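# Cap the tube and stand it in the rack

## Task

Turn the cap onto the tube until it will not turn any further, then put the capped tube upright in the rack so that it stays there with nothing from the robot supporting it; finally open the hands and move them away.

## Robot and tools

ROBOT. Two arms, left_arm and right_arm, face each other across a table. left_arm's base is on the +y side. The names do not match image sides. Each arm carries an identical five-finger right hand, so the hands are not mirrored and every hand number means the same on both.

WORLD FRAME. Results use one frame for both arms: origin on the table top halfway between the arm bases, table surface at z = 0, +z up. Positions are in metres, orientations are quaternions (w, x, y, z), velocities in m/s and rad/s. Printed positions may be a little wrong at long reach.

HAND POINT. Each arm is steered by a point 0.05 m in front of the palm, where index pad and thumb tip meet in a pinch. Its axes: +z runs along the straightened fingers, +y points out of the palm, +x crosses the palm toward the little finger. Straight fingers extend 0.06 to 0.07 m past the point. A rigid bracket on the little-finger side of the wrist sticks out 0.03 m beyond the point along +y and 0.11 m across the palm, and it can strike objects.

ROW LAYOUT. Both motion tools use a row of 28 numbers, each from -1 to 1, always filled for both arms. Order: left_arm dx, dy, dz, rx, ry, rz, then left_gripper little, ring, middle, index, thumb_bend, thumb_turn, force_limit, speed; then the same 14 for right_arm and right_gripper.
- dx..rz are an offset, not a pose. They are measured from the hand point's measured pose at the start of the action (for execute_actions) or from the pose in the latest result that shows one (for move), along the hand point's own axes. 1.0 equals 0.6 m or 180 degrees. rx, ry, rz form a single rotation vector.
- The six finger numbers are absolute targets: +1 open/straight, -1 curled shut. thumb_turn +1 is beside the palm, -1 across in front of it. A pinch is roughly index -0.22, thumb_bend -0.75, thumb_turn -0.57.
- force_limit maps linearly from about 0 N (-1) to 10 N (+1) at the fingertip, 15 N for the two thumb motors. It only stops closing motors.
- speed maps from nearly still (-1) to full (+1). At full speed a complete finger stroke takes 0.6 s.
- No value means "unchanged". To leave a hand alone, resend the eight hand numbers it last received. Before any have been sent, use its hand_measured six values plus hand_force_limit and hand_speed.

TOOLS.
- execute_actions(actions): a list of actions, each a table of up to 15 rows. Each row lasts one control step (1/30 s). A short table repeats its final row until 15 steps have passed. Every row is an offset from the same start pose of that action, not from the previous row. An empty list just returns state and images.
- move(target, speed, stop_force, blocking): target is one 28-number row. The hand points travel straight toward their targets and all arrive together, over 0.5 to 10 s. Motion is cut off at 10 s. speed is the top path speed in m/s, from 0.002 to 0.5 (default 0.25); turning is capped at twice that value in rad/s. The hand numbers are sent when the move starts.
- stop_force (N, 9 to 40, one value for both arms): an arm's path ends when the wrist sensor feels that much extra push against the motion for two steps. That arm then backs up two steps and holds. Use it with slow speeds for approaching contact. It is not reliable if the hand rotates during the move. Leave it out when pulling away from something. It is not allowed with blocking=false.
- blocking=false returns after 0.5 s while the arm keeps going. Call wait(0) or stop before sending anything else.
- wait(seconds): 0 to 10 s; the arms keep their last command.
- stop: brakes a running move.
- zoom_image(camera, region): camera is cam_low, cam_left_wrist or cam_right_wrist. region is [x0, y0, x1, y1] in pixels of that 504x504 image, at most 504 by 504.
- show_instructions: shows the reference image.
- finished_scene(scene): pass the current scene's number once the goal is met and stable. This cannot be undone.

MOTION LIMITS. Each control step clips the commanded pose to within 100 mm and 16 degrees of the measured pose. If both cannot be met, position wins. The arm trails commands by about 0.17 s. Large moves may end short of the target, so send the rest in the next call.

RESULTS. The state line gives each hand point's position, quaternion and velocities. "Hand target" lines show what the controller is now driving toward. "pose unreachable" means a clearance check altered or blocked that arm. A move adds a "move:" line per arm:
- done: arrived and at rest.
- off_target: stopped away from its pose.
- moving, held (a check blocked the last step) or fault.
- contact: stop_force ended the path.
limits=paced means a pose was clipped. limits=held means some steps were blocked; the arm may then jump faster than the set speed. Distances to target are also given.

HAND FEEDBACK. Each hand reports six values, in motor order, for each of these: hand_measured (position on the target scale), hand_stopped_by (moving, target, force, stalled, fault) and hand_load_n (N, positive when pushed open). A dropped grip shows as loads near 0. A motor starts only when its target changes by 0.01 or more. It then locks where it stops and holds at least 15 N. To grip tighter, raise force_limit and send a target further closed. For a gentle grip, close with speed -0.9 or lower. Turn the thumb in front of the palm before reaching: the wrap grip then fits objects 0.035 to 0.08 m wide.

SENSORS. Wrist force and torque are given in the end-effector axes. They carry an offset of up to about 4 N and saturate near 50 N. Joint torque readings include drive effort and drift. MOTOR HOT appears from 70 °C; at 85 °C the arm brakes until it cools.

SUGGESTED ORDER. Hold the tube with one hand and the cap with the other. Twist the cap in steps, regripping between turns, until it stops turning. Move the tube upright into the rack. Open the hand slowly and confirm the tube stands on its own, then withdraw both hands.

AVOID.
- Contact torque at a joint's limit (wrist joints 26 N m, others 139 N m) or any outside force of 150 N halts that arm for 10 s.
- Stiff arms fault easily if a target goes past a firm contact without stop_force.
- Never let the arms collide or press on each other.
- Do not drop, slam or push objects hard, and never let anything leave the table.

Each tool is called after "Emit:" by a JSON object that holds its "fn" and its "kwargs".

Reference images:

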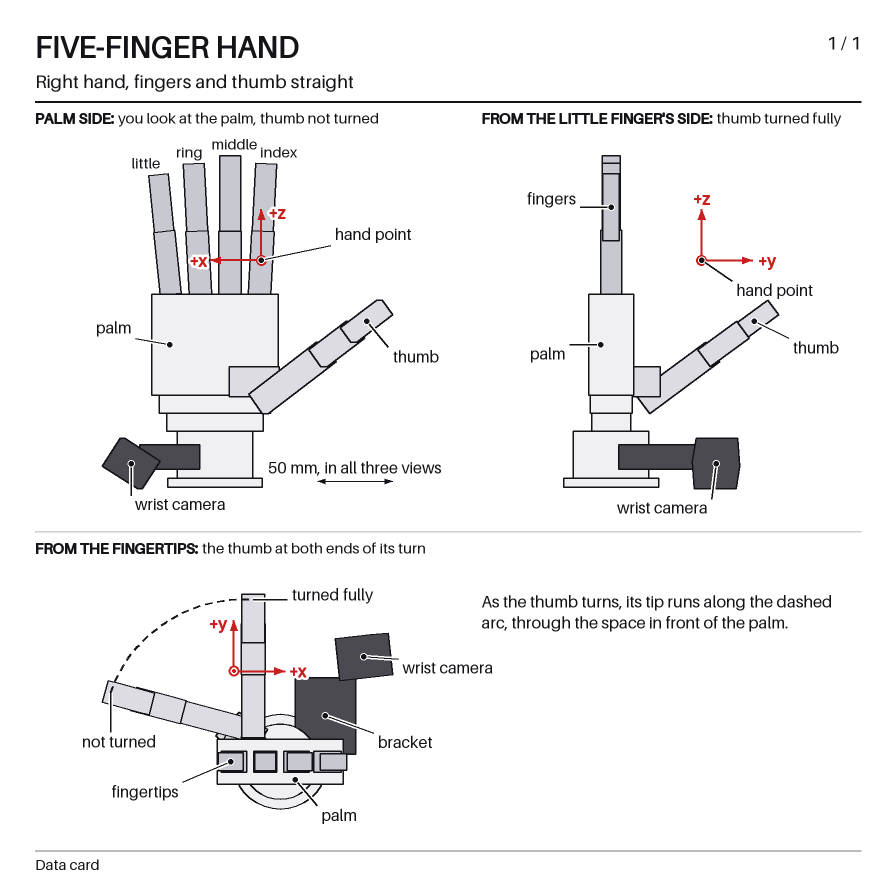

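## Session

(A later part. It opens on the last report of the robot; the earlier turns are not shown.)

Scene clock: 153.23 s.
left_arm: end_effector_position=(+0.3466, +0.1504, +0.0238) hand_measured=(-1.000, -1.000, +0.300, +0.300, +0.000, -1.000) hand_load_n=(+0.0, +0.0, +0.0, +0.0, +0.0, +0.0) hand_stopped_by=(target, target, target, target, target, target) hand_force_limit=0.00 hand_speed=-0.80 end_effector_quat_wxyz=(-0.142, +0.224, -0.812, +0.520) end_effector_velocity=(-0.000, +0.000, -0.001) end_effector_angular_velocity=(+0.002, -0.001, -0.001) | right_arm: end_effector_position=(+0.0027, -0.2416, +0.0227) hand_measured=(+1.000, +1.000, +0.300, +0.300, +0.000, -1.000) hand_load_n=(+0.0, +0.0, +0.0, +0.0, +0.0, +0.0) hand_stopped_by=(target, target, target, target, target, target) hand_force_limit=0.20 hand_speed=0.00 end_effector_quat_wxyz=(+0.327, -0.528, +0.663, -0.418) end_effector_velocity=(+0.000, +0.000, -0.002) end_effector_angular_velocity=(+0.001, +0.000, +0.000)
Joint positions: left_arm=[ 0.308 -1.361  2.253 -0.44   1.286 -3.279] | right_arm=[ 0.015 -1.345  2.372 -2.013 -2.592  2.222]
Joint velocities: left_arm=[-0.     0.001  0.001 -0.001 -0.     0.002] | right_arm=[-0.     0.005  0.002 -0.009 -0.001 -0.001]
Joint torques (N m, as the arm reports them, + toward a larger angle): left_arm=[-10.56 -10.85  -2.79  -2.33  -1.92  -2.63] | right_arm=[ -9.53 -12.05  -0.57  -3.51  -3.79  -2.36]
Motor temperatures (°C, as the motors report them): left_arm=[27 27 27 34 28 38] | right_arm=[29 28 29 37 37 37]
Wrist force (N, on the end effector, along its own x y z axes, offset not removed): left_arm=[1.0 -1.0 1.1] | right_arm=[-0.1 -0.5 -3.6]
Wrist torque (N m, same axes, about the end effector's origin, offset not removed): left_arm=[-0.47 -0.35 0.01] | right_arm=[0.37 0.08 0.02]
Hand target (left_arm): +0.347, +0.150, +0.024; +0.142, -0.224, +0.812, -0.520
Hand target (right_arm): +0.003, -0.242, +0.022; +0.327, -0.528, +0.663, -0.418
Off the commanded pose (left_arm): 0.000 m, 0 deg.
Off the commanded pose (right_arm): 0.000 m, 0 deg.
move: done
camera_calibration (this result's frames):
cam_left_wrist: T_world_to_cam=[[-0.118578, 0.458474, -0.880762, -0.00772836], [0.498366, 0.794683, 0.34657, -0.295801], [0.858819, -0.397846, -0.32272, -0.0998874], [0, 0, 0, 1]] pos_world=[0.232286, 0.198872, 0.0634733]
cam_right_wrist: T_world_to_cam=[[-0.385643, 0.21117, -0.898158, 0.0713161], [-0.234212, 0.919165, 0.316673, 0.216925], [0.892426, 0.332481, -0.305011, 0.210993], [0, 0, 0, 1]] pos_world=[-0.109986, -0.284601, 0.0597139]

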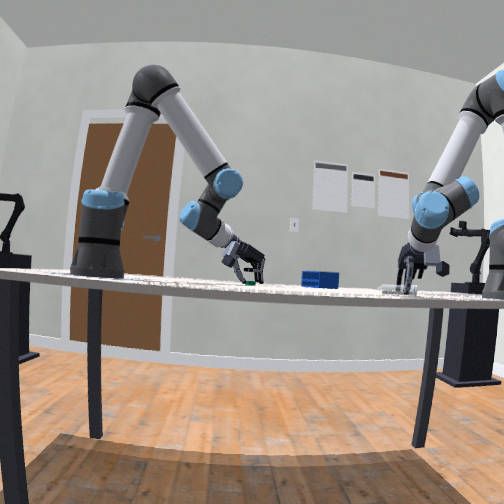

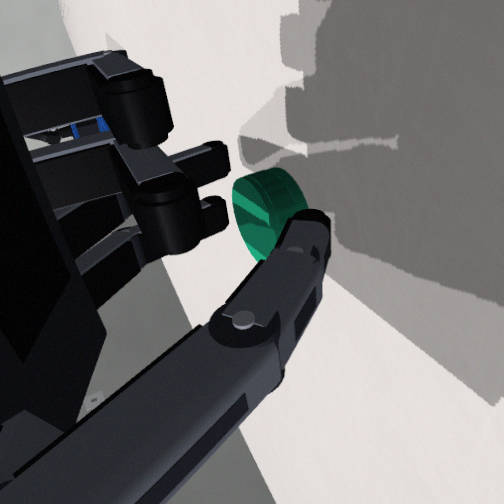

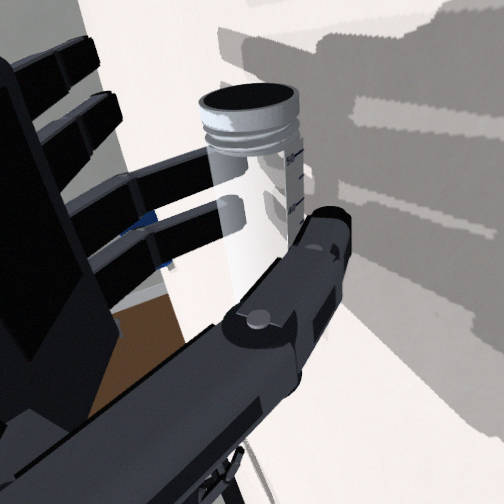

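Emit:
{"fn": "move", "kwargs": {"target": [0,0,0,0,0,0,-1,-1,-0.3,-0.3,0,-1,0,-0.85,0,0,0,0,0,0,1,1,-0.3,-0.3,0,-1,0.2,-0.85]}}

Emit:
{"fn": "move", "kwargs": {"target": [0,-0.2,-0.3,0,0,0,-1,-1,-0.3,-0.3,0,-1,0,-0.85,0,-0.33,-0.165,0,0,0,1,1,-0.3,-0.3,0,-1,0.2,-0.85], "speed": 0.15}}

Scene clock: 155.07 s.
left_arm: end_effector_position=(+0.3466, +0.1504, +0.0238) hand_measured=(-1.000, -1.000, +0.020, +0.044, +0.002, -1.000) hand_load_n=(+0.0, +0.0, +6.5, +3.5, +5.0, +1.0) hand_stopped_by=(target, target, force, force, target, target) hand_force_limit=0.00 hand_speed=-0.85 end_effector_quat_wxyz=(-0.142, +0.224, -0.812, +0.520) end_effector_velocity=(+0.000, +0.001, -0.001) end_effector_angular_velocity=(+0.002, +0.000, +0.001) | right_arm: end_effector_position=(+0.0027, -0.2416, +0.0227) hand_measured=(+1.000, +1.000, -0.014, -0.030, +0.004, -1.000) hand_load_n=(+0.0, +0.0, +4.0, +7.0, +8.5, -1.5) hand_stopped_by=(target, target, force, force, target, target) hand_force_limit=0.20 hand_speed=-0.85 end_effector_quat_wxyz=(+0.327, -0.528, +0.663, -0.418) end_effector_velocity=(-0.000, -0.000, +0.000) end_effector_angular_velocity=(+0.000, -0.001, +0.000)
Joint positions: left_arm=[ 0.308 -1.361  2.253 -0.44   1.286 -3.279] | right_arm=[ 0.015 -1.345  2.372 -2.013 -2.592  2.222]
Joint velocities: left_arm=[ 0.001  0.002 -0.     0.     0.     0.   ] | right_arm=[ 0.001 -0.    -0.     0.001 -0.     0.001]
Joint torques (N m, as the arm reports them, + toward a larger angle): left_arm=[ -4.44 -16.05 -22.49   1.67  -0.46  -2.18] | right_arm=[  9.06 -27.44 -20.85   0.32  -0.62   1.88]
Motor temperatures (°C, as the motors report them): left_arm=[27 27 27 34 28 38] | right_arm=[29 28 29 37 37 37]
Wrist force (N, on the end effector, along its own x y z axes, offset not removed): left_arm=[0.7 -6.4 -2.8] | right_arm=[4.1 -5.7 -2.3]
Wrist torque (N m, same axes, about the end effector's origin, offset not removed): left_arm=[-0.45 -0.17 -0.01] | right_arm=[-0.04 -0.50 0.46]
Hand target (left_arm): +0.347, +0.150, +0.024; +0.142, -0.224, +0.812, -0.520
Hand target (right_arm): +0.003, -0.242, +0.023; +0.327, -0.528, +0.663, -0.418
Off the commanded pose (left_arm): 0.000 m, 0 deg.
Off the commanded pose (right_arm): 0.000 m, 0 deg.
move: done
camera_calibration (this result's frames):
cam_left_wrist: T_world_to_cam=[[-0.118581, 0.458492, -0.880752, -0.00774153], [0.498367, 0.794676, 0.346585, -0.295797], [0.858818, -0.397839, -0.322731, -0.0998835], [0, 0, 0, 1]] pos_world=[0.232279, 0.198874, 0.0634649]
cam_right_wrist: T_world_to_cam=[[-0.38563, 0.211229, -0.898149, 0.0713455], [-0.234217, 0.919143, 0.31673, 0.216894], [0.89243, 0.332502, -0.304976, 0.210993], [0, 0, 0, 1]] pos_world=[-0.109983, -0.284582, 0.0597298]

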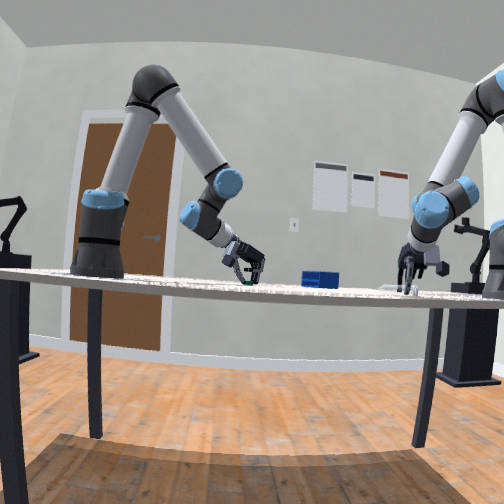

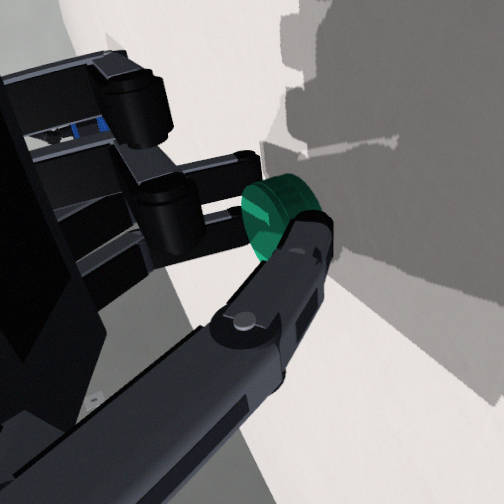

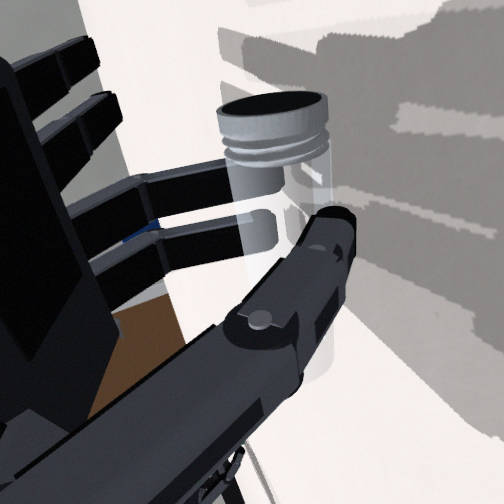

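Scene clock: 157.17 s.
left_arm: end_effector_position=(+0.2886, +0.2473, +0.2083) hand_measured=(-1.000, -1.000, +0.020, +0.044, +0.004, -1.000) hand_load_n=(+0.0, +0.0, +5.0, +2.5, +7.0, +1.0) hand_stopped_by=(target, target, force, force, target, target) hand_force_limit=0.00 hand_speed=-0.85 end_effector_quat_wxyz=(-0.142, +0.224, -0.812, +0.520) end_effector_velocity=(-0.001, +0.001, +0.001) end_effector_angular_velocity=(+0.001, -0.001, +0.000) | right_arm: end_effector_position=(+0.0003, -0.2392, +0.2440) hand_measured=(+1.000, +1.000, -0.014, -0.030, +0.006, -1.000) hand_load_n=(+0.0, +0.0, +4.0, +6.5, +9.0, -2.0) hand_stopped_by=(target, target, force, force, target, target) hand_force_limit=0.20 hand_speed=-0.85 end_effector_quat_wxyz=(+0.327, -0.528, +0.663, -0.418) end_effector_velocity=(-0.000, -0.000, +0.001) end_effector_angular_velocity=(-0.000, -0.001, -0.001)
Joint positions: left_arm=[ 0.104 -1.992  2.235  0.245  1.105 -3.379] | right_arm=[ 0.021 -1.741  2.048 -1.285 -2.589  2.231]
Joint velocities: left_arm=[-0.009 -0.005 -0.001  0.009 -0.009 -0.003] | right_arm=[ 0.001  0.    -0.004  0.008  0.     0.004]
Joint torques (N m, as the arm reports them, + toward a larger angle): left_arm=[ -7.71 -14.09 -31.99   1.59  -2.03  -2.55] | right_arm=[  9.17 -13.58 -32.12   0.46   1.78   2.32]
Motor temperatures (°C, as the motors report them): left_arm=[27 27 27 34 28 38] | right_arm=[29 28 29 37 37 37]
Wrist force (N, on the end effector, along its own x y z axes, offset not removed): left_arm=[0.8 -1.0 0.7] | right_arm=[3.9 0.1 -3.3]
Wrist torque (N m, same axes, about the end effector's origin, offset not removed): left_arm=[-0.42 -0.32 0.01] | right_arm=[0.42 -0.46 0.42]
Hand target (left_arm): +0.288, +0.247, +0.208; +0.142, -0.224, +0.812, -0.520
Hand target (right_arm): +0.000, -0.239, +0.244; +0.327, -0.528, +0.663, -0.418
Off the commanded pose (left_arm): 0.001 m, 0 deg.
Off the commanded pose (right_arm): 0.000 m, 0 deg.
move: done
camera_calibration (this result's frames):
cam_left_wrist: T_world_to_cam=[[-0.119424, 0.458463, -0.880653, 0.103707], [0.498823, 0.794629, 0.346035, -0.407846], [0.858437, -0.397965, -0.32359, 0.0483516], [0, 0, 0, 1]] pos_world=[0.174321, 0.295783, 0.248105]
cam_right_wrist: T_world_to_cam=[[-0.385752, 0.211337, -0.898071, 0.268685], [-0.234289, 0.919063, 0.316911, 0.143997], [0.892359, 0.332657, -0.305016, 0.279914], [0, 0, 0, 1]] pos_world=[-0.112401, -0.282241, 0.281042]

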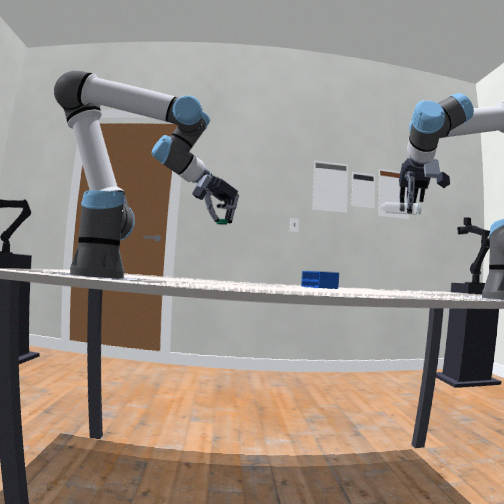

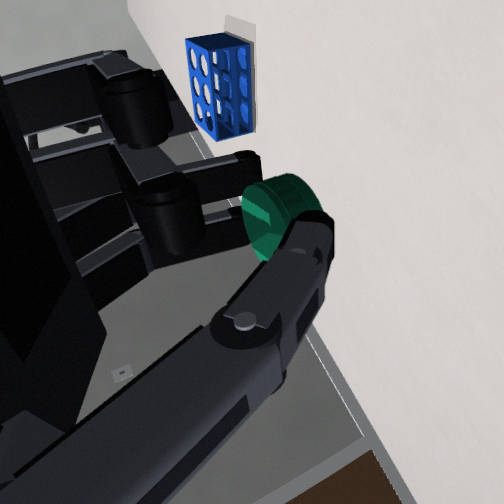

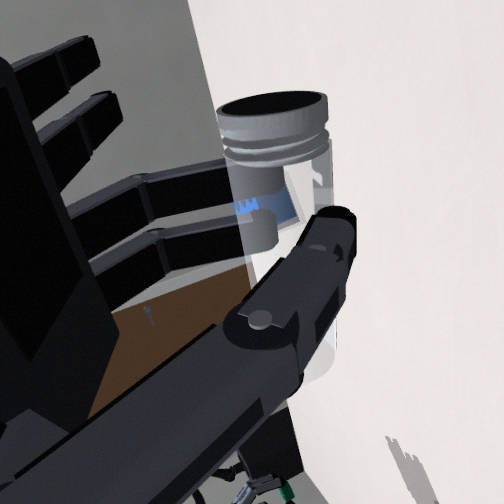

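Emit:
{"fn": "move", "kwargs": {"target": [0,0,0,0,0,0,-1,-1,-0.3,-0.3,0,-1,0,-0.85,-0.1,0,0,0.144,0,0,1,1,-0.3,-0.3,0,-1,0.2,-0.85], "speed": 0.1}}

Scene clock: 160.33 s.
left_arm: end_effector_position=(+0.2886, +0.2473, +0.2084) hand_measured=(-1.000, -1.000, +0.020, +0.044, +0.004, -1.000) hand_load_n=(+0.0, +0.0, +5.0, +2.5, +7.0, +1.0) hand_stopped_by=(target, target, force, force, target, target) hand_force_limit=0.00 hand_speed=-0.85 end_effector_quat_wxyz=(-0.142, +0.224, -0.812, +0.520) end_effector_velocity=(-0.000, -0.000, -0.000) end_effector_angular_velocity=(+0.000, +0.001, -0.000) | right_arm: end_effector_position=(+0.0140, -0.1809, +0.2433) hand_measured=(+1.000, +1.000, -0.014, -0.030, +0.006, -1.000) hand_load_n=(+0.0, +0.0, +4.0, +6.5, +9.0, -2.0) hand_stopped_by=(target, target, force, force, target, target) hand_force_limit=0.20 hand_speed=-0.85 end_effector_quat_wxyz=(+0.437, -0.441, +0.553, -0.556) end_effector_velocity=(-0.000, +0.000, -0.000) end_effector_angular_velocity=(-0.003, -0.014, -0.004)
Joint positions: left_arm=[ 0.104 -1.992  2.235  0.245  1.105 -3.379] | right_arm=[ 0.084 -1.303  1.748 -0.446 -2.75   3.133]
Joint velocities: left_arm=[-0.     0.     0.    -0.     0.    -0.001] | right_arm=[ 0.001  0.015 -0.009  0.03   0.005  0.034]
Joint torques (N m, as the arm reports them, + toward a larger angle): left_arm=[ 11.11   8.23 -10.56  -2.13   1.41   2.75] | right_arm=[  8.58 -19.03 -28.98   2.64   3.06   2.2 ]
Motor temperatures (°C, as the motors report them): left_arm=[27 27 27 34 28 38] | right_arm=[29 28 29 37 37 37]
Wrist force (N, on the end effector, along its own x y z axes, offset not removed): left_arm=[-0.3 -1.4 0.0] | right_arm=[0.0 2.5 -6.8]
Wrist torque (N m, same axes, about the end effector's origin, offset not removed): left_arm=[-0.43 -0.14 -0.09] | right_arm=[0.92 0.24 0.39]
Hand target (left_arm): +0.289, +0.247, +0.208; +0.142, -0.224, +0.812, -0.520
Hand target (right_arm): +0.014, -0.181, +0.243; +0.437, -0.441, +0.552, -0.556
Off the commanded pose (left_arm): 0.000 m, 0 deg.
Off the commanded pose (right_arm): 0.000 m, 0 deg.
move: done
camera_calibration (this result's frames):
cam_left_wrist: T_world_to_cam=[[-0.119424, 0.458431, -0.88067, 0.10374], [0.498822, 0.794642, 0.346006, -0.40784], [0.858437, -0.397977, -0.323575, 0.0483522], [0, 0, 0, 1]] pos_world=[0.174321, 0.295772, 0.248122]
cam_right_wrist: T_world_to_cam=[[0.0356186, 0.111322, -0.993146, 0.260192], [-0.329089, 0.939656, 0.0935239, 0.153257], [0.943627, 0.323502, 0.0701042, 0.154431], [0, 0, 0, 1]] pos_world=[-0.104558, -0.222933, 0.233249]

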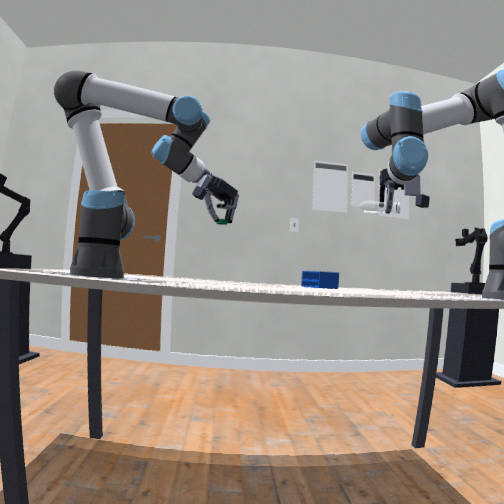

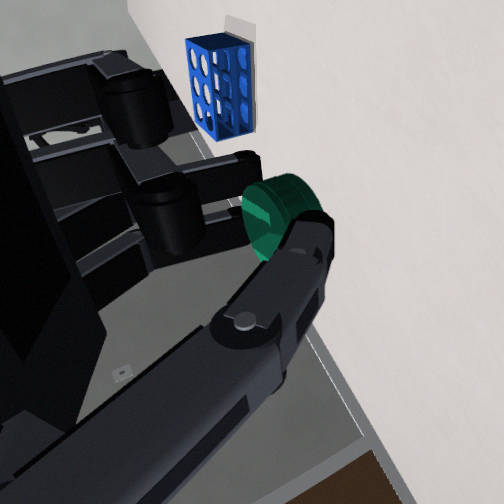

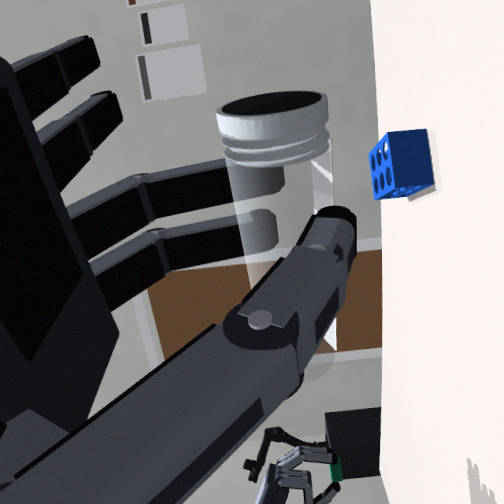

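Sum ≈0. Pure translation along Z crosses the singularity.

Emit:
{"fn": "move", "kwargs": {"target": [0,0,0,0,0,0,-1,-1,-0.3,-0.3,0,-1,0,-0.85,-0.1,0,0.6,0,0,0,1,1,-0.3,-0.3,0,-1,0.2,-0.85], "speed": 0.2}}

Scene clock: 162.90 s.
left_arm: end_effector_position=(+0.2886, +0.2473, +0.2083) hand_measured=(-1.000, -1.000, +0.020, +0.044, +0.004, -1.000) hand_load_n=(+0.0, +0.0, +5.0, +2.5, +7.0, +1.0) hand_stopped_by=(target, target, force, force, target, target) hand_force_limit=0.00 hand_speed=-0.85 end_effector_quat_wxyz=(-0.142, +0.224, -0.812, +0.520) end_effector_velocity=(+0.000, +0.000, +0.000) end_effector_angular_velocity=(-0.001, -0.000, +0.000) | right_arm: end_effector_position=(+0.3782, -0.2050, +0.2433) hand_measured=(+1.000, +1.000, -0.014, -0.030, +0.006, -1.000) hand_load_n=(+0.0, +0.0, +4.0, +6.5, +9.0, -2.0) hand_stopped_by=(target, target, force, force, target, target) hand_force_limit=0.20 hand_speed=-0.85 end_effector_quat_wxyz=(+0.437, -0.441, +0.552, -0.556) end_effector_velocity=(+0.002, +0.000, +0.000) end_effector_angular_velocity=(+0.002, -0.000, -0.000)
Joint positions: left_arm=[ 0.104 -1.992  2.235  0.245  1.105 -3.379] | right_arm=[-0.745 -1.396  1.867 -0.473 -3.579  3.132]
Joint velocities: left_arm=[ 0.    -0.001 -0.    -0.    -0.     0.   ] | right_arm=[-0.004  0.002 -0.003  0.001 -0.004  0.002]
Joint torques (N m, as the arm reports them, + toward a larger angle): left_arm=[ 10.01   7.24 -22.75  -2.04   1.22   2.54] | right_arm=[ -9.08 -15.94 -30.77   1.33  -2.56   2.41]
Motor temperatures (°C, as the motors report them): left_arm=[27 27 27 34 28 38] | right_arm=[29 28 29 37 37 37]
Wrist force (N, on the end effector, along its own x y z axes, offset not removed): left_arm=[1.7 0.1 2.4] | right_arm=[-0.5 -1.8 -6.7]
Wrist torque (N m, same axes, about the end effector's origin, offset not removed): left_arm=[-0.31 -0.51 0.03] | right_arm=[0.07 0.26 0.02]
Hand target (left_arm): +0.289, +0.247, +0.208; +0.142, -0.224, +0.812, -0.520
Hand target (right_arm): +0.378, -0.205, +0.243; +0.437, -0.441, +0.552, -0.556
Off the commanded pose (left_arm): 0.000 m, 0 deg.
Off the commanded pose (right_arm): 0.000 m, 0 deg.
move: done
camera_calibration (this result's frames):
cam_left_wrist: T_world_to_cam=[[-0.119424, 0.458458, -0.880656, 0.103712], [0.498823, 0.794631, 0.34603, -0.407845], [0.858437, -0.397967, -0.323587, 0.0483516], [0, 0, 0, 1]] pos_world=[0.174321, 0.295781, 0.248108]
cam_right_wrist: T_world_to_cam=[[0.0367186, 0.111042, -0.993137, 0.249339], [-0.329143, 0.939699, 0.0928976, 0.295879], [0.943566, 0.323473, 0.071053, -0.181641], [0, 0, 0, 1]] pos_world=[0.259621, -0.246969, 0.233047]

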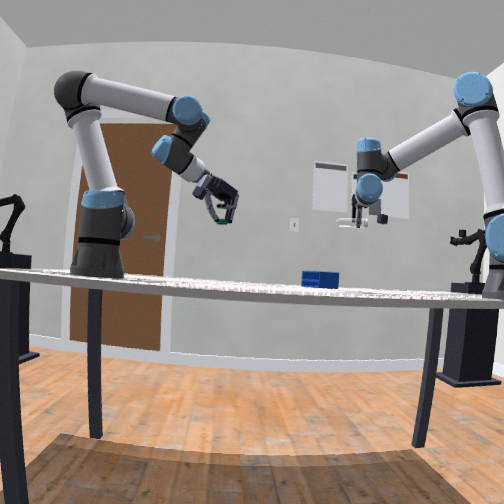

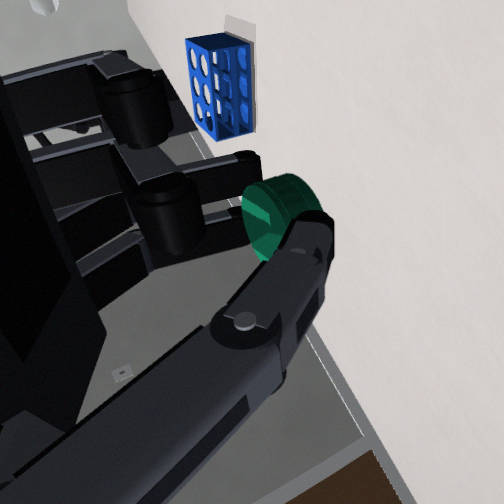

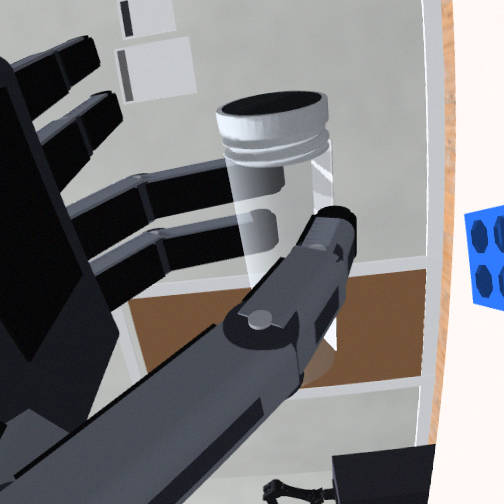

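Emit:
{"fn": "move", "kwargs": {"target": [0,0,0,0,0,0,-1,-1,-0.3,-0.3,0,-1,0,-0.85,0,0,0,0,0,-0.497,1,1,-0.3,-0.3,0,-1,0.2,-0.85]}}

Emit:
{"fn": "move", "kwargs": {"target": [0,0,0,0,0,0,-1,-1,-0.3,-0.3,0,-1,0,-0.85,-0.1,-0.12,0.15,0.55,0,0,1,1,-0.3,-0.3,0,-1,0.2,-0.85]}}

Scene clock: 166.60 s.
left_arm: end_effector_position=(+0.2886, +0.2473, +0.2083) hand_measured=(-1.000, -1.000, +0.020, +0.044, +0.004, -1.000) hand_load_n=(+0.0, +0.0, +5.0, +2.5, +7.0, +1.0) hand_stopped_by=(target, target, force, force, target, target) hand_force_limit=0.00 hand_speed=-0.85 end_effector_quat_wxyz=(-0.142, +0.224, -0.812, +0.520) end_effector_velocity=(+0.000, -0.000, -0.000) end_effector_angular_velocity=(+0.000, -0.000, -0.000) | right_arm: end_effector_position=(+0.3782, -0.2047, +0.2432) hand_measured=(+1.000, +1.000, -0.014, -0.030, +0.006, -1.000) hand_load_n=(+0.0, +0.0, +4.0, +6.5, +9.0, -2.0) hand_stopped_by=(target, target, force, force, target, target) hand_force_limit=0.20 hand_speed=-0.85 end_effector_quat_wxyz=(+0.014, +0.694, -0.148, +0.704) end_effector_velocity=(+0.000, +0.000, +0.000) end_effector_angular_velocity=(+0.000, -0.000, +0.000)
Joint positions: left_arm=[ 0.104 -1.992  2.235  0.245  1.105 -3.379] | right_arm=[-0.675 -1.187  1.636 -0.426 -3.509  1.782]
Joint velocities: left_arm=[ 0.  0. -0. -0.  0.  0.] | right_arm=[-0.    -0.     0.     0.    -0.001 -0.   ]
Joint torques (N m, as the arm reports them, + toward a larger angle): left_arm=[ 11.46   6.93 -24.43  -2.02   1.26   2.68] | right_arm=[  3.13 -43.97 -16.57   0.63   0.87   2.38]
Motor temperatures (°C, as the motors report them): left_arm=[27 27 27 34 28 38] | right_arm=[29 28 29 37 37 37]
Wrist force (N, on the end effector, along its own x y z axes, offset not removed): left_arm=[0.6 -1.2 2.1] | right_arm=[-1.8 -4.5 -0.7]
Wrist torque (N m, same axes, about the end effector's origin, offset not removed): left_arm=[-0.53 -0.35 -0.04] | right_arm=[-0.51 0.60 -0.08]
Hand target (left_arm): +0.289, +0.247, +0.208; +0.142, -0.224, +0.812, -0.520
Hand target (right_arm): +0.378, -0.205, +0.243; +0.014, +0.694, -0.148, +0.704
Off the commanded pose (left_arm): 0.000 m, 0 deg.
Off the commanded pose (right_arm): 0.000 m, 11 deg.
move: held (right_arm); limits=held; held on 14 of 103 steps (right_arm), including the last (right_arm)
pose unreachable (right arm): on one or more control steps of this call, first in action 0 (counted from 0), this arm could not follow its commanded pose, so it was not sent that pose on those steps. On the call's last step it was still not sent that pose. It may still have moved: this result reports where it is.
cause: the commanded pose would bring two parts of the arm too close to each other (joints 4 (wrist 1) to 6 (wrist 3) lie between them).
camera_calibration (this result's frames):
cam_left_wrist: T_world_to_cam=[[-0.119424, 0.458457, -0.880656, 0.103713], [0.498823, 0.794631, 0.34603, -0.407845], [0.858437, -0.397967, -0.323587, 0.0483517], [0, 0, 0, 1]] pos_world=[0.174321, 0.295781, 0.248108]
cam_right_wrist: T_world_to_cam=[[-0.210749, -0.927294, -0.309372, -0.0359881], [-0.468714, 0.373584, -0.800464, 0.449817], [0.857842, -0.0236903, -0.513368, -0.0783003], [0, 0, 0, 1]] pos_world=[0.27042, -0.203271, 0.308732]

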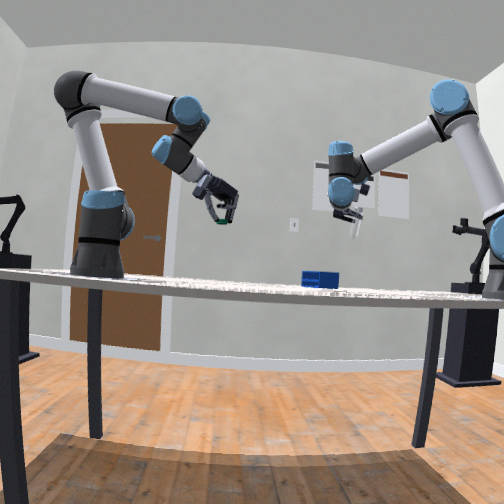

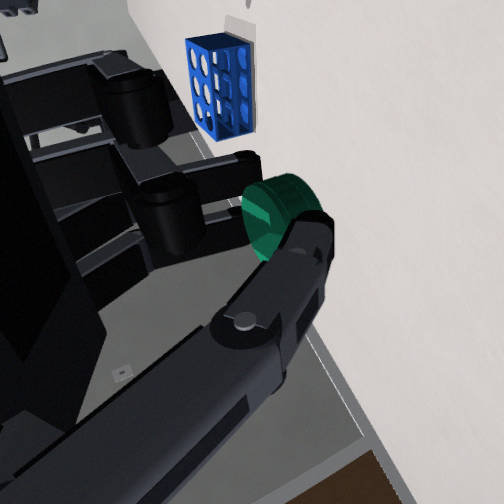

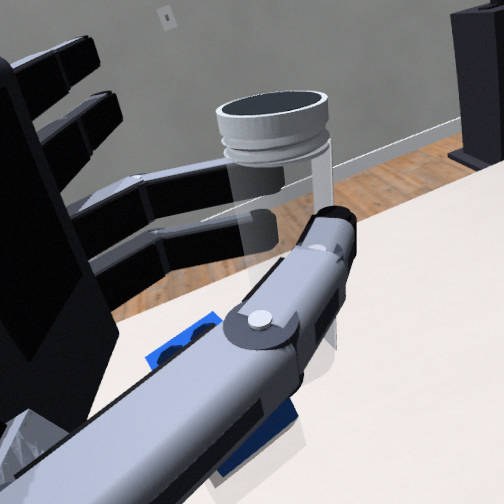

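Scene clock: 170.37 s.
left_arm: end_effector_position=(+0.2886, +0.2473, +0.2083) hand_measured=(-1.000, -1.000, +0.020, +0.044, +0.004, -1.000) hand_load_n=(+0.0, +0.0, +5.0, +2.5, +7.0, +1.0) hand_stopped_by=(target, target, force, force, target, target) hand_force_limit=0.00 hand_speed=-0.85 end_effector_quat_wxyz=(-0.142, +0.224, -0.812, +0.520) end_effector_velocity=(+0.000, +0.000, +0.000) end_effector_angular_velocity=(-0.001, +0.000, +0.001) | right_arm: end_effector_position=(+0.3783, -0.2046, +0.2432) hand_measured=(+1.000, +1.000, -0.014, -0.030, +0.006, -1.000) hand_load_n=(+0.0, +0.0, +4.0, +6.5, +9.0, -2.0) hand_stopped_by=(target, target, force, force, target, target) hand_force_limit=0.20 hand_speed=-0.85 end_effector_quat_wxyz=(+0.014, +0.694, -0.148, +0.704) end_effector_velocity=(+0.000, -0.000, +0.001) end_effector_angular_velocity=(+0.003, -0.001, -0.001)
Joint positions: left_arm=[ 0.104 -1.992  2.235  0.245  1.105 -3.379] | right_arm=[-0.675 -1.188  1.637 -0.428 -3.512  1.781]
Joint velocities: left_arm=[ 0.001 -0.001  0.     0.    -0.    -0.001] | right_arm=[-0.    -0.001  0.    -0.     0.001  0.002]
Joint torques (N m, as the arm reports them, + toward a larger angle): left_arm=[ 10.85   6.88 -23.93  -1.85   1.08   2.5 ] | right_arm=[ -3.56 -32.25 -31.08   1.5    2.89   2.02]
Motor temperatures (°C, as the motors report them): left_arm=[27 27 27 34 28 38] | right_arm=[29 28 29 37 37 37]
Wrist force (N, on the end effector, along its own x y z axes, offset not removed): left_arm=[1.7 -1.2 2.0] | right_arm=[-2.1 -2.1 -0.2]
Wrist torque (N m, same axes, about the end effector's origin, offset not removed): left_arm=[-0.48 -0.54 0.07] | right_arm=[-0.21 0.34 0.00]
Hand target (left_arm): +0.289, +0.247, +0.208; +0.142, -0.224, +0.812, -0.520
Hand target (right_arm): +0.378, -0.205, +0.243; +0.014, +0.694, -0.147, +0.704
Off the commanded pose (left_arm): 0.000 m, 0 deg.
Off the commanded pose (right_arm): 0.130 m, 99 deg; position and orientation clipped at the last step of the last action.
move: held (right_arm); limits=paced,held; held on 107 of 113 steps (right_arm), including the last (right_arm)
pose unreachable (right arm): on one or more control steps of this call, first in action 0 (counted from 0), this arm could not follow its commanded pose, so it was not sent that pose on those steps. On the call's last step it was still not sent that pose. It may still have moved: this result reports where it is.
cause: the commanded pose would bring two parts of the arm too close to each other (joints 4 (wrist 1) to 6 (wrist 3) lie between them).
camera_calibration (this result's frames):
cam_left_wrist: T_world_to_cam=[[-0.119424, 0.458457, -0.880656, 0.103713], [0.498823, 0.794631, 0.34603, -0.407845], [0.858437, -0.397967, -0.323587, 0.0483517], [0, 0, 0, 1]] pos_world=[0.174321, 0.295781, 0.248108]
cam_right_wrist: T_world_to_cam=[[-0.208761, -0.92769, -0.309532, -0.0366779], [-0.469232, 0.37271, -0.800568, 0.449852], [0.858045, -0.0218849, -0.513109, -0.07814], [0, 0, 0, 1]] pos_world=[0.270476, -0.2034, 0.30869]

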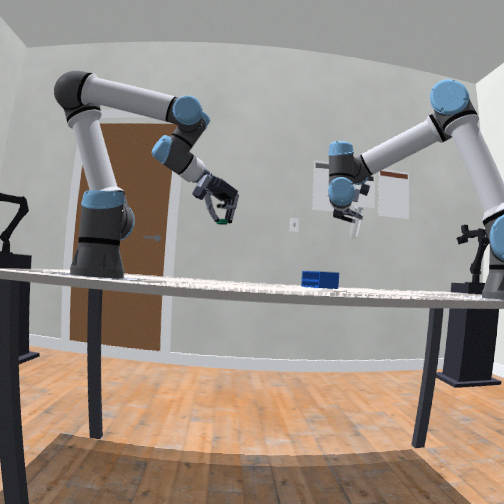

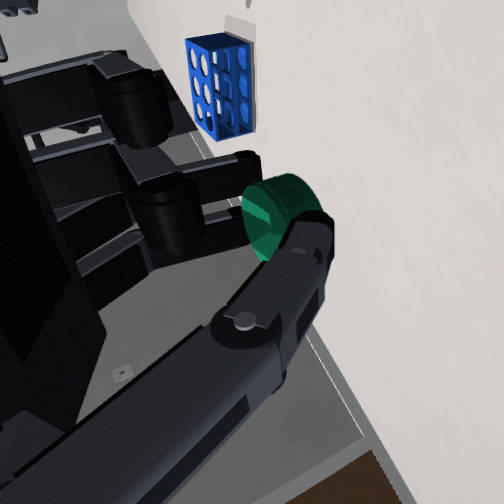

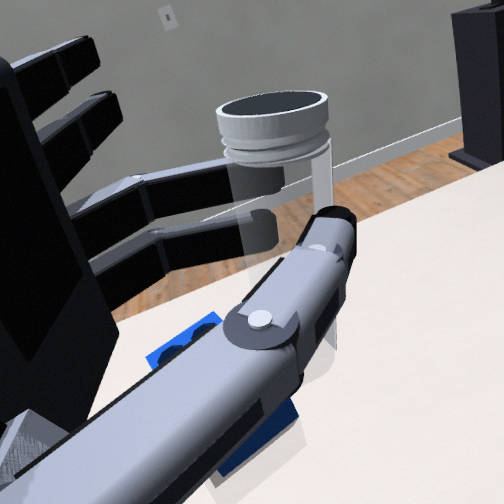

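Emit:
{"fn": "move", "kwargs": {"target": [0,0,0,0,0,0,-1,-1,-0.3,-0.3,0,-1,0,-0.85,0,0,0,0,0,0.189,1,1,-0.3,-0.3,0,-1,0.2,-0.85]}}

Emit:
{"fn": "move", "kwargs": {"target": [0,0,0,0,0,0,-1,-1,-0.3,-0.3,0,-1,0,-0.85,-0.085,-0.085,0.15,0.393,-0.393,0,1,1,-0.3,-0.3,0,-1,0.2,-0.85]}}

Emit:
{"fn": "move", "kwargs": {"target": [0,0,0,0,0,0,-1,-1,-0.3,-0.3,0,-1,0,-0.85,-0.07,0.07,0,0,0,-0.25,1,1,-0.3,-0.3,0,-1,0.2,-0.85]}}

Scene clock: 174.03 s.
left_arm: end_effector_position=(+0.2886, +0.2473, +0.2083) hand_measured=(-1.000, -1.000, +0.020, +0.044, +0.004, -1.000) hand_load_n=(+0.0, +0.0, +5.0, +2.5, +7.0, +1.0) hand_stopped_by=(target, target, force, force, target, target) hand_force_limit=0.00 hand_speed=-0.85 end_effector_quat_wxyz=(-0.142, +0.224, -0.812, +0.520) end_effector_velocity=(+0.000, +0.000, -0.001) end_effector_angular_velocity=(+0.002, -0.000, +0.000) | right_arm: end_effector_position=(+0.3783, -0.2046, +0.2433) hand_measured=(+1.000, +1.000, -0.014, -0.030, +0.006, -1.000) hand_load_n=(+0.0, +0.0, +4.0, +6.5, +9.0, -2.0) hand_stopped_by=(target, target, force, force, target, target) hand_force_limit=0.20 hand_speed=-0.85 end_effector_quat_wxyz=(+0.193, -0.621, +0.344, -0.678) end_effector_velocity=(-0.000, +0.000, +0.001) end_effector_angular_velocity=(+0.014, +0.008, +0.003)
Joint positions: left_arm=[ 0.104 -1.992  2.235  0.245  1.105 -3.379] | right_arm=[-0.7   -1.283  1.706 -0.407 -3.536  2.369]
Joint velocities: left_arm=[-0.     0.002  0.     0.    -0.    -0.   ] | right_arm=[-0.002 -0.    -0.01   0.038 -0.005  0.038]
Joint torques (N m, as the arm reports them, + toward a larger angle): left_arm=[  9.83   7.16 -24.85  -1.86   1.16   2.82] | right_arm=[ -8.24 -29.57 -30.12   1.5   -2.51   2.2 ]
Motor temperatures (°C, as the motors report them): left_arm=[27 27 27 34 28 38] | right_arm=[29 28 29 37 37 37]
Wrist force (N, on the end effector, along its own x y z axes, offset not removed): left_arm=[1.1 -1.6 1.9] | right_arm=[-1.0 -2.6 0.7]
Wrist torque (N m, same axes, about the end effector's origin, offset not removed): left_arm=[-0.53 -0.39 -0.01] | right_arm=[-0.44 0.40 -0.15]
Hand target (left_arm): +0.289, +0.247, +0.208; +0.142, -0.224, +0.812, -0.520
Hand target (right_arm): +0.378, -0.205, +0.243; -0.193, +0.621, -0.344, +0.677
Off the commanded pose (left_arm): 0.000 m, 0 deg.
Off the commanded pose (right_arm): 0.000 m, 0 deg.
move: done; limits=paced
camera_calibration (this result's frames):
cam_left_wrist: T_world_to_cam=[[-0.119424, 0.458458, -0.880656, 0.103713], [0.498823, 0.794631, 0.34603, -0.407845], [0.858437, -0.397967, -0.323587, 0.0483517], [0, 0, 0, 1]] pos_world=[0.174321, 0.295781, 0.248108]
cam_right_wrist: T_world_to_cam=[[-0.135485, -0.600791, -0.787841, 0.118855], [-0.374241, 0.767298, -0.520767, 0.426671], [0.917381, 0.224286, -0.328798, -0.0949948], [0, 0, 0, 1]] pos_world=[0.262927, -0.234671, 0.284601]

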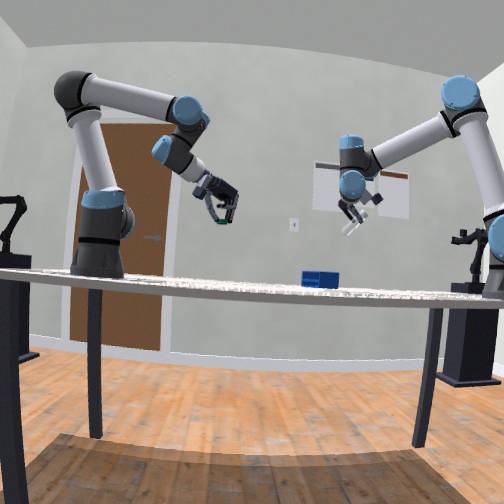

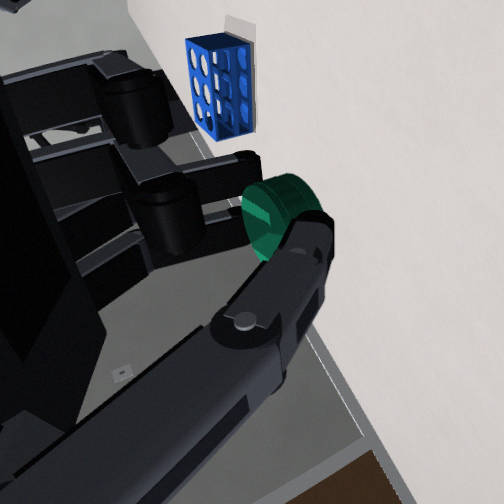

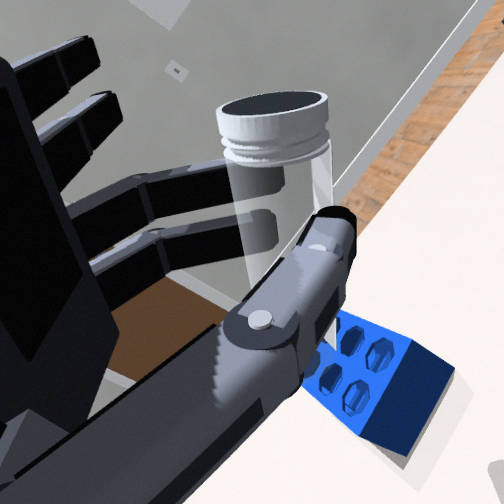

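Scene clock: 178.07 s.
left_arm: end_effector_position=(+0.2886, +0.2473, +0.2083) hand_measured=(-1.000, -1.000, +0.020, +0.044, +0.004, -1.000) hand_load_n=(+0.0, +0.0, +5.0, +2.5, +7.0, +1.0) hand_stopped_by=(target, target, force, force, target, target) hand_force_limit=0.00 hand_speed=-0.85 end_effector_quat_wxyz=(-0.142, +0.224, -0.812, +0.520) end_effector_velocity=(+0.000, -0.000, +0.000) end_effector_angular_velocity=(+0.000, -0.001, -0.000) | right_arm: end_effector_position=(+0.4824, -0.1551, +0.2424) hand_measured=(+1.000, +1.000, -0.014, -0.030, +0.006, -1.000) hand_load_n=(+0.0, +0.0, +4.0, +6.5, +9.0, -2.0) hand_stopped_by=(target, target, force, force, target, target) hand_force_limit=0.20 hand_speed=-0.85 end_effector_quat_wxyz=(-0.646, +0.661, +0.251, +0.287) end_effector_velocity=(+0.001, +0.001, +0.001) end_effector_angular_velocity=(-0.006, +0.002, +0.011)
Joint positions: left_arm=[ 0.104 -1.992  2.235  0.245  1.105 -3.379] | right_arm=[-1.534 -1.24   1.655 -0.412 -6.115  2.359]
Joint velocities: left_arm=[ 0.    -0.    -0.     0.     0.     0.001] | right_arm=[ 0.001  0.013 -0.025  0.048 -0.01  -0.034]
Joint torques (N m, as the arm reports them, + toward a larger angle): left_arm=[ 10.79   8.18 -24.26  -2.     1.07   2.53] | right_arm=[  4.05 -23.32 -31.71   1.65  -2.47  -2.42]
Motor temperatures (°C, as the motors report them): left_arm=[27 27 27 34 28 38] | right_arm=[29 28 29 37 37 37]
Wrist force (N, on the end effector, along its own x y z axes, offset not removed): left_arm=[1.3 -1.4 1.8] | right_arm=[1.3 -6.1 0.1]
Wrist torque (N m, same axes, about the end effector's origin, offset not removed): left_arm=[-0.58 -0.44 0.02] | right_arm=[-0.68 -0.21 -0.19]
Hand target (left_arm): +0.289, +0.247, +0.208; +0.142, -0.224, +0.812, -0.520
Hand target (right_arm): +0.482, -0.155, +0.242; +0.646, -0.661, -0.251, -0.286
Off the commanded pose (left_arm): 0.000 m, 0 deg.
Off the commanded pose (right_arm): 0.000 m, 0 deg.
move: done
camera_calibration (this result's frames):
cam_left_wrist: T_world_to_cam=[[-0.119424, 0.458457, -0.880656, 0.103713], [0.498823, 0.794631, 0.34603, -0.407845], [0.858437, -0.397967, -0.323587, 0.0483516], [0, 0, 0, 1]] pos_world=[0.174321, 0.295781, 0.248108]
cam_right_wrist: T_world_to_cam=[[0.609311, -0.02435, -0.792558, -0.106749], [-0.6948, -0.498039, -0.518854, 0.385122], [-0.382091, 0.866812, -0.320379, 0.522621], [0, 0, 0, 1]] pos_world=[0.532315, -0.263808, 0.282655]

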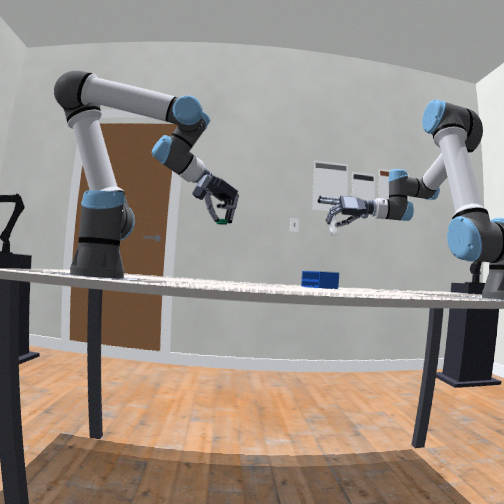

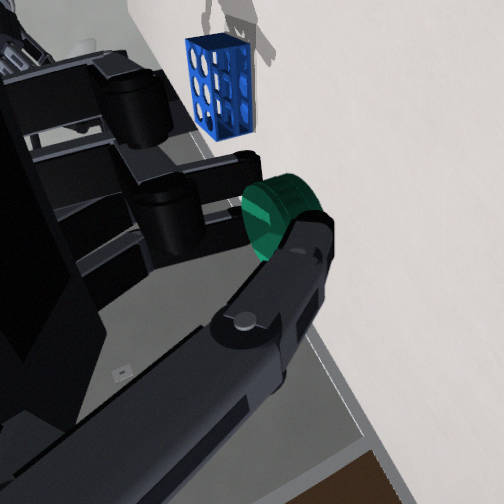

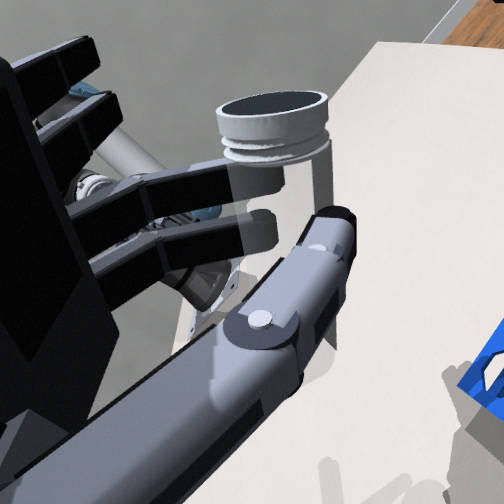

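Scene clock: 180.20 s.
left_arm: end_effector_position=(+0.2886, +0.2473, +0.2083) hand_measured=(-1.000, -1.000, +0.020, +0.044, +0.004, -1.000) hand_load_n=(+0.0, +0.0, +5.0, +2.5, +7.0, +1.0) hand_stopped_by=(target, target, force, force, target, target) hand_force_limit=0.00 hand_speed=-0.85 end_effector_quat_wxyz=(-0.142, +0.224, -0.812, +0.520) end_effector_velocity=(-0.000, -0.000, -0.000) end_effector_angular_velocity=(+0.000, +0.000, -0.001) | right_arm: end_effector_position=(+0.4819, -0.1551, +0.1831) hand_measured=(+1.000, +1.000, -0.014, -0.030, +0.006, -1.000) hand_load_n=(+0.0, +0.0, +4.0, +6.5, +9.0, -2.0) hand_stopped_by=(target, target, force, force, target, target) hand_force_limit=0.20 hand_speed=-0.85 end_effector_quat_wxyz=(-0.488, +0.515, +0.484, +0.512) end_effector_velocity=(+0.001, -0.000, -0.000) end_effector_angular_velocity=(-0.012, -0.010, -0.003)
Joint positions: left_arm=[ 0.104 -1.992  2.235  0.245  1.105 -3.379] | right_arm=[-1.52  -1.204  1.881 -0.685 -6.101  1.585]
Joint velocities: left_arm=[-0.001  0.     0.     0.     0.    -0.   ] | right_arm=[ 0.001  0.009 -0.02   0.073  0.003 -0.072]
Joint torques (N m, as the arm reports them, + toward a larger angle): left_arm=[ 10.64   7.22 -24.61  -1.99   1.23   2.47] | right_arm=[  7.85 -22.49 -27.85   1.9    2.84  -2.4 ]
Motor temperatures (°C, as the motors report them): left_arm=[27 27 27 34 28 38] | right_arm=[29 28 29 37 37 37]
Wrist force (N, on the end effector, along its own x y z axes, offset not removed): left_arm=[-0.2 -1.0 1.7] | right_arm=[-1.8 -0.6 1.1]
Wrist torque (N m, same axes, about the end effector's origin, offset not removed): left_arm=[-0.47 -0.19 -0.09] | right_arm=[-0.04 0.42 -0.15]
Hand target (left_arm): +0.289, +0.247, +0.208; +0.142, -0.224, +0.812, -0.520
Hand target (right_arm): +0.482, -0.155, +0.183; +0.487, -0.515, -0.485, -0.512
Off the commanded pose (left_arm): 0.000 m, 0 deg.
Off the commanded pose (right_arm): 0.000 m, 0 deg.
move: done
camera_calibration (this result's frames):
cam_left_wrist: T_world_to_cam=[[-0.119424, 0.458458, -0.880656, 0.103713], [0.498823, 0.794631, 0.34603, -0.407845], [0.858437, -0.397967, -0.323587, 0.0483517], [0, 0, 0, 1]] pos_world=[0.174321, 0.295781, 0.248108]
cam_right_wrist: T_world_to_cam=[[0.990465, -0.0446573, -0.130322, -0.461482], [-0.134169, -0.527341, -0.838993, 0.137907], [-0.0312572, 0.848479, -0.528305, 0.369606], [0, 0, 0, 1]] pos_world=[0.487138, -0.261487, 0.250827]

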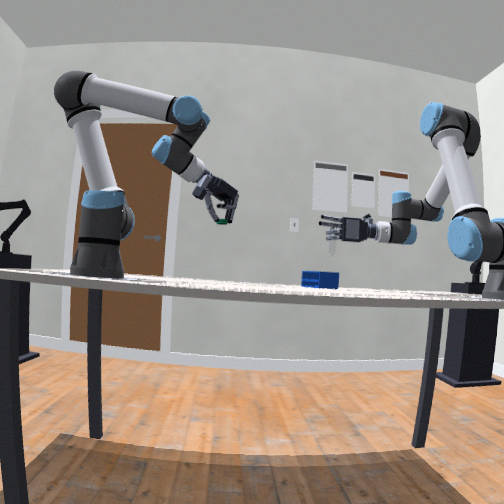

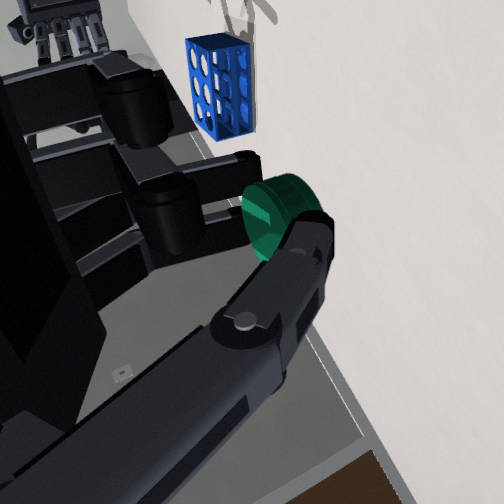

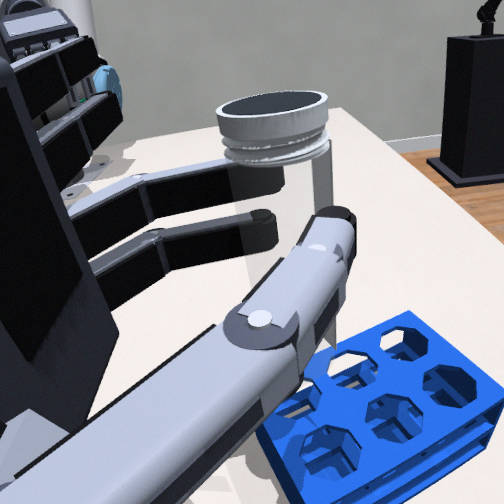

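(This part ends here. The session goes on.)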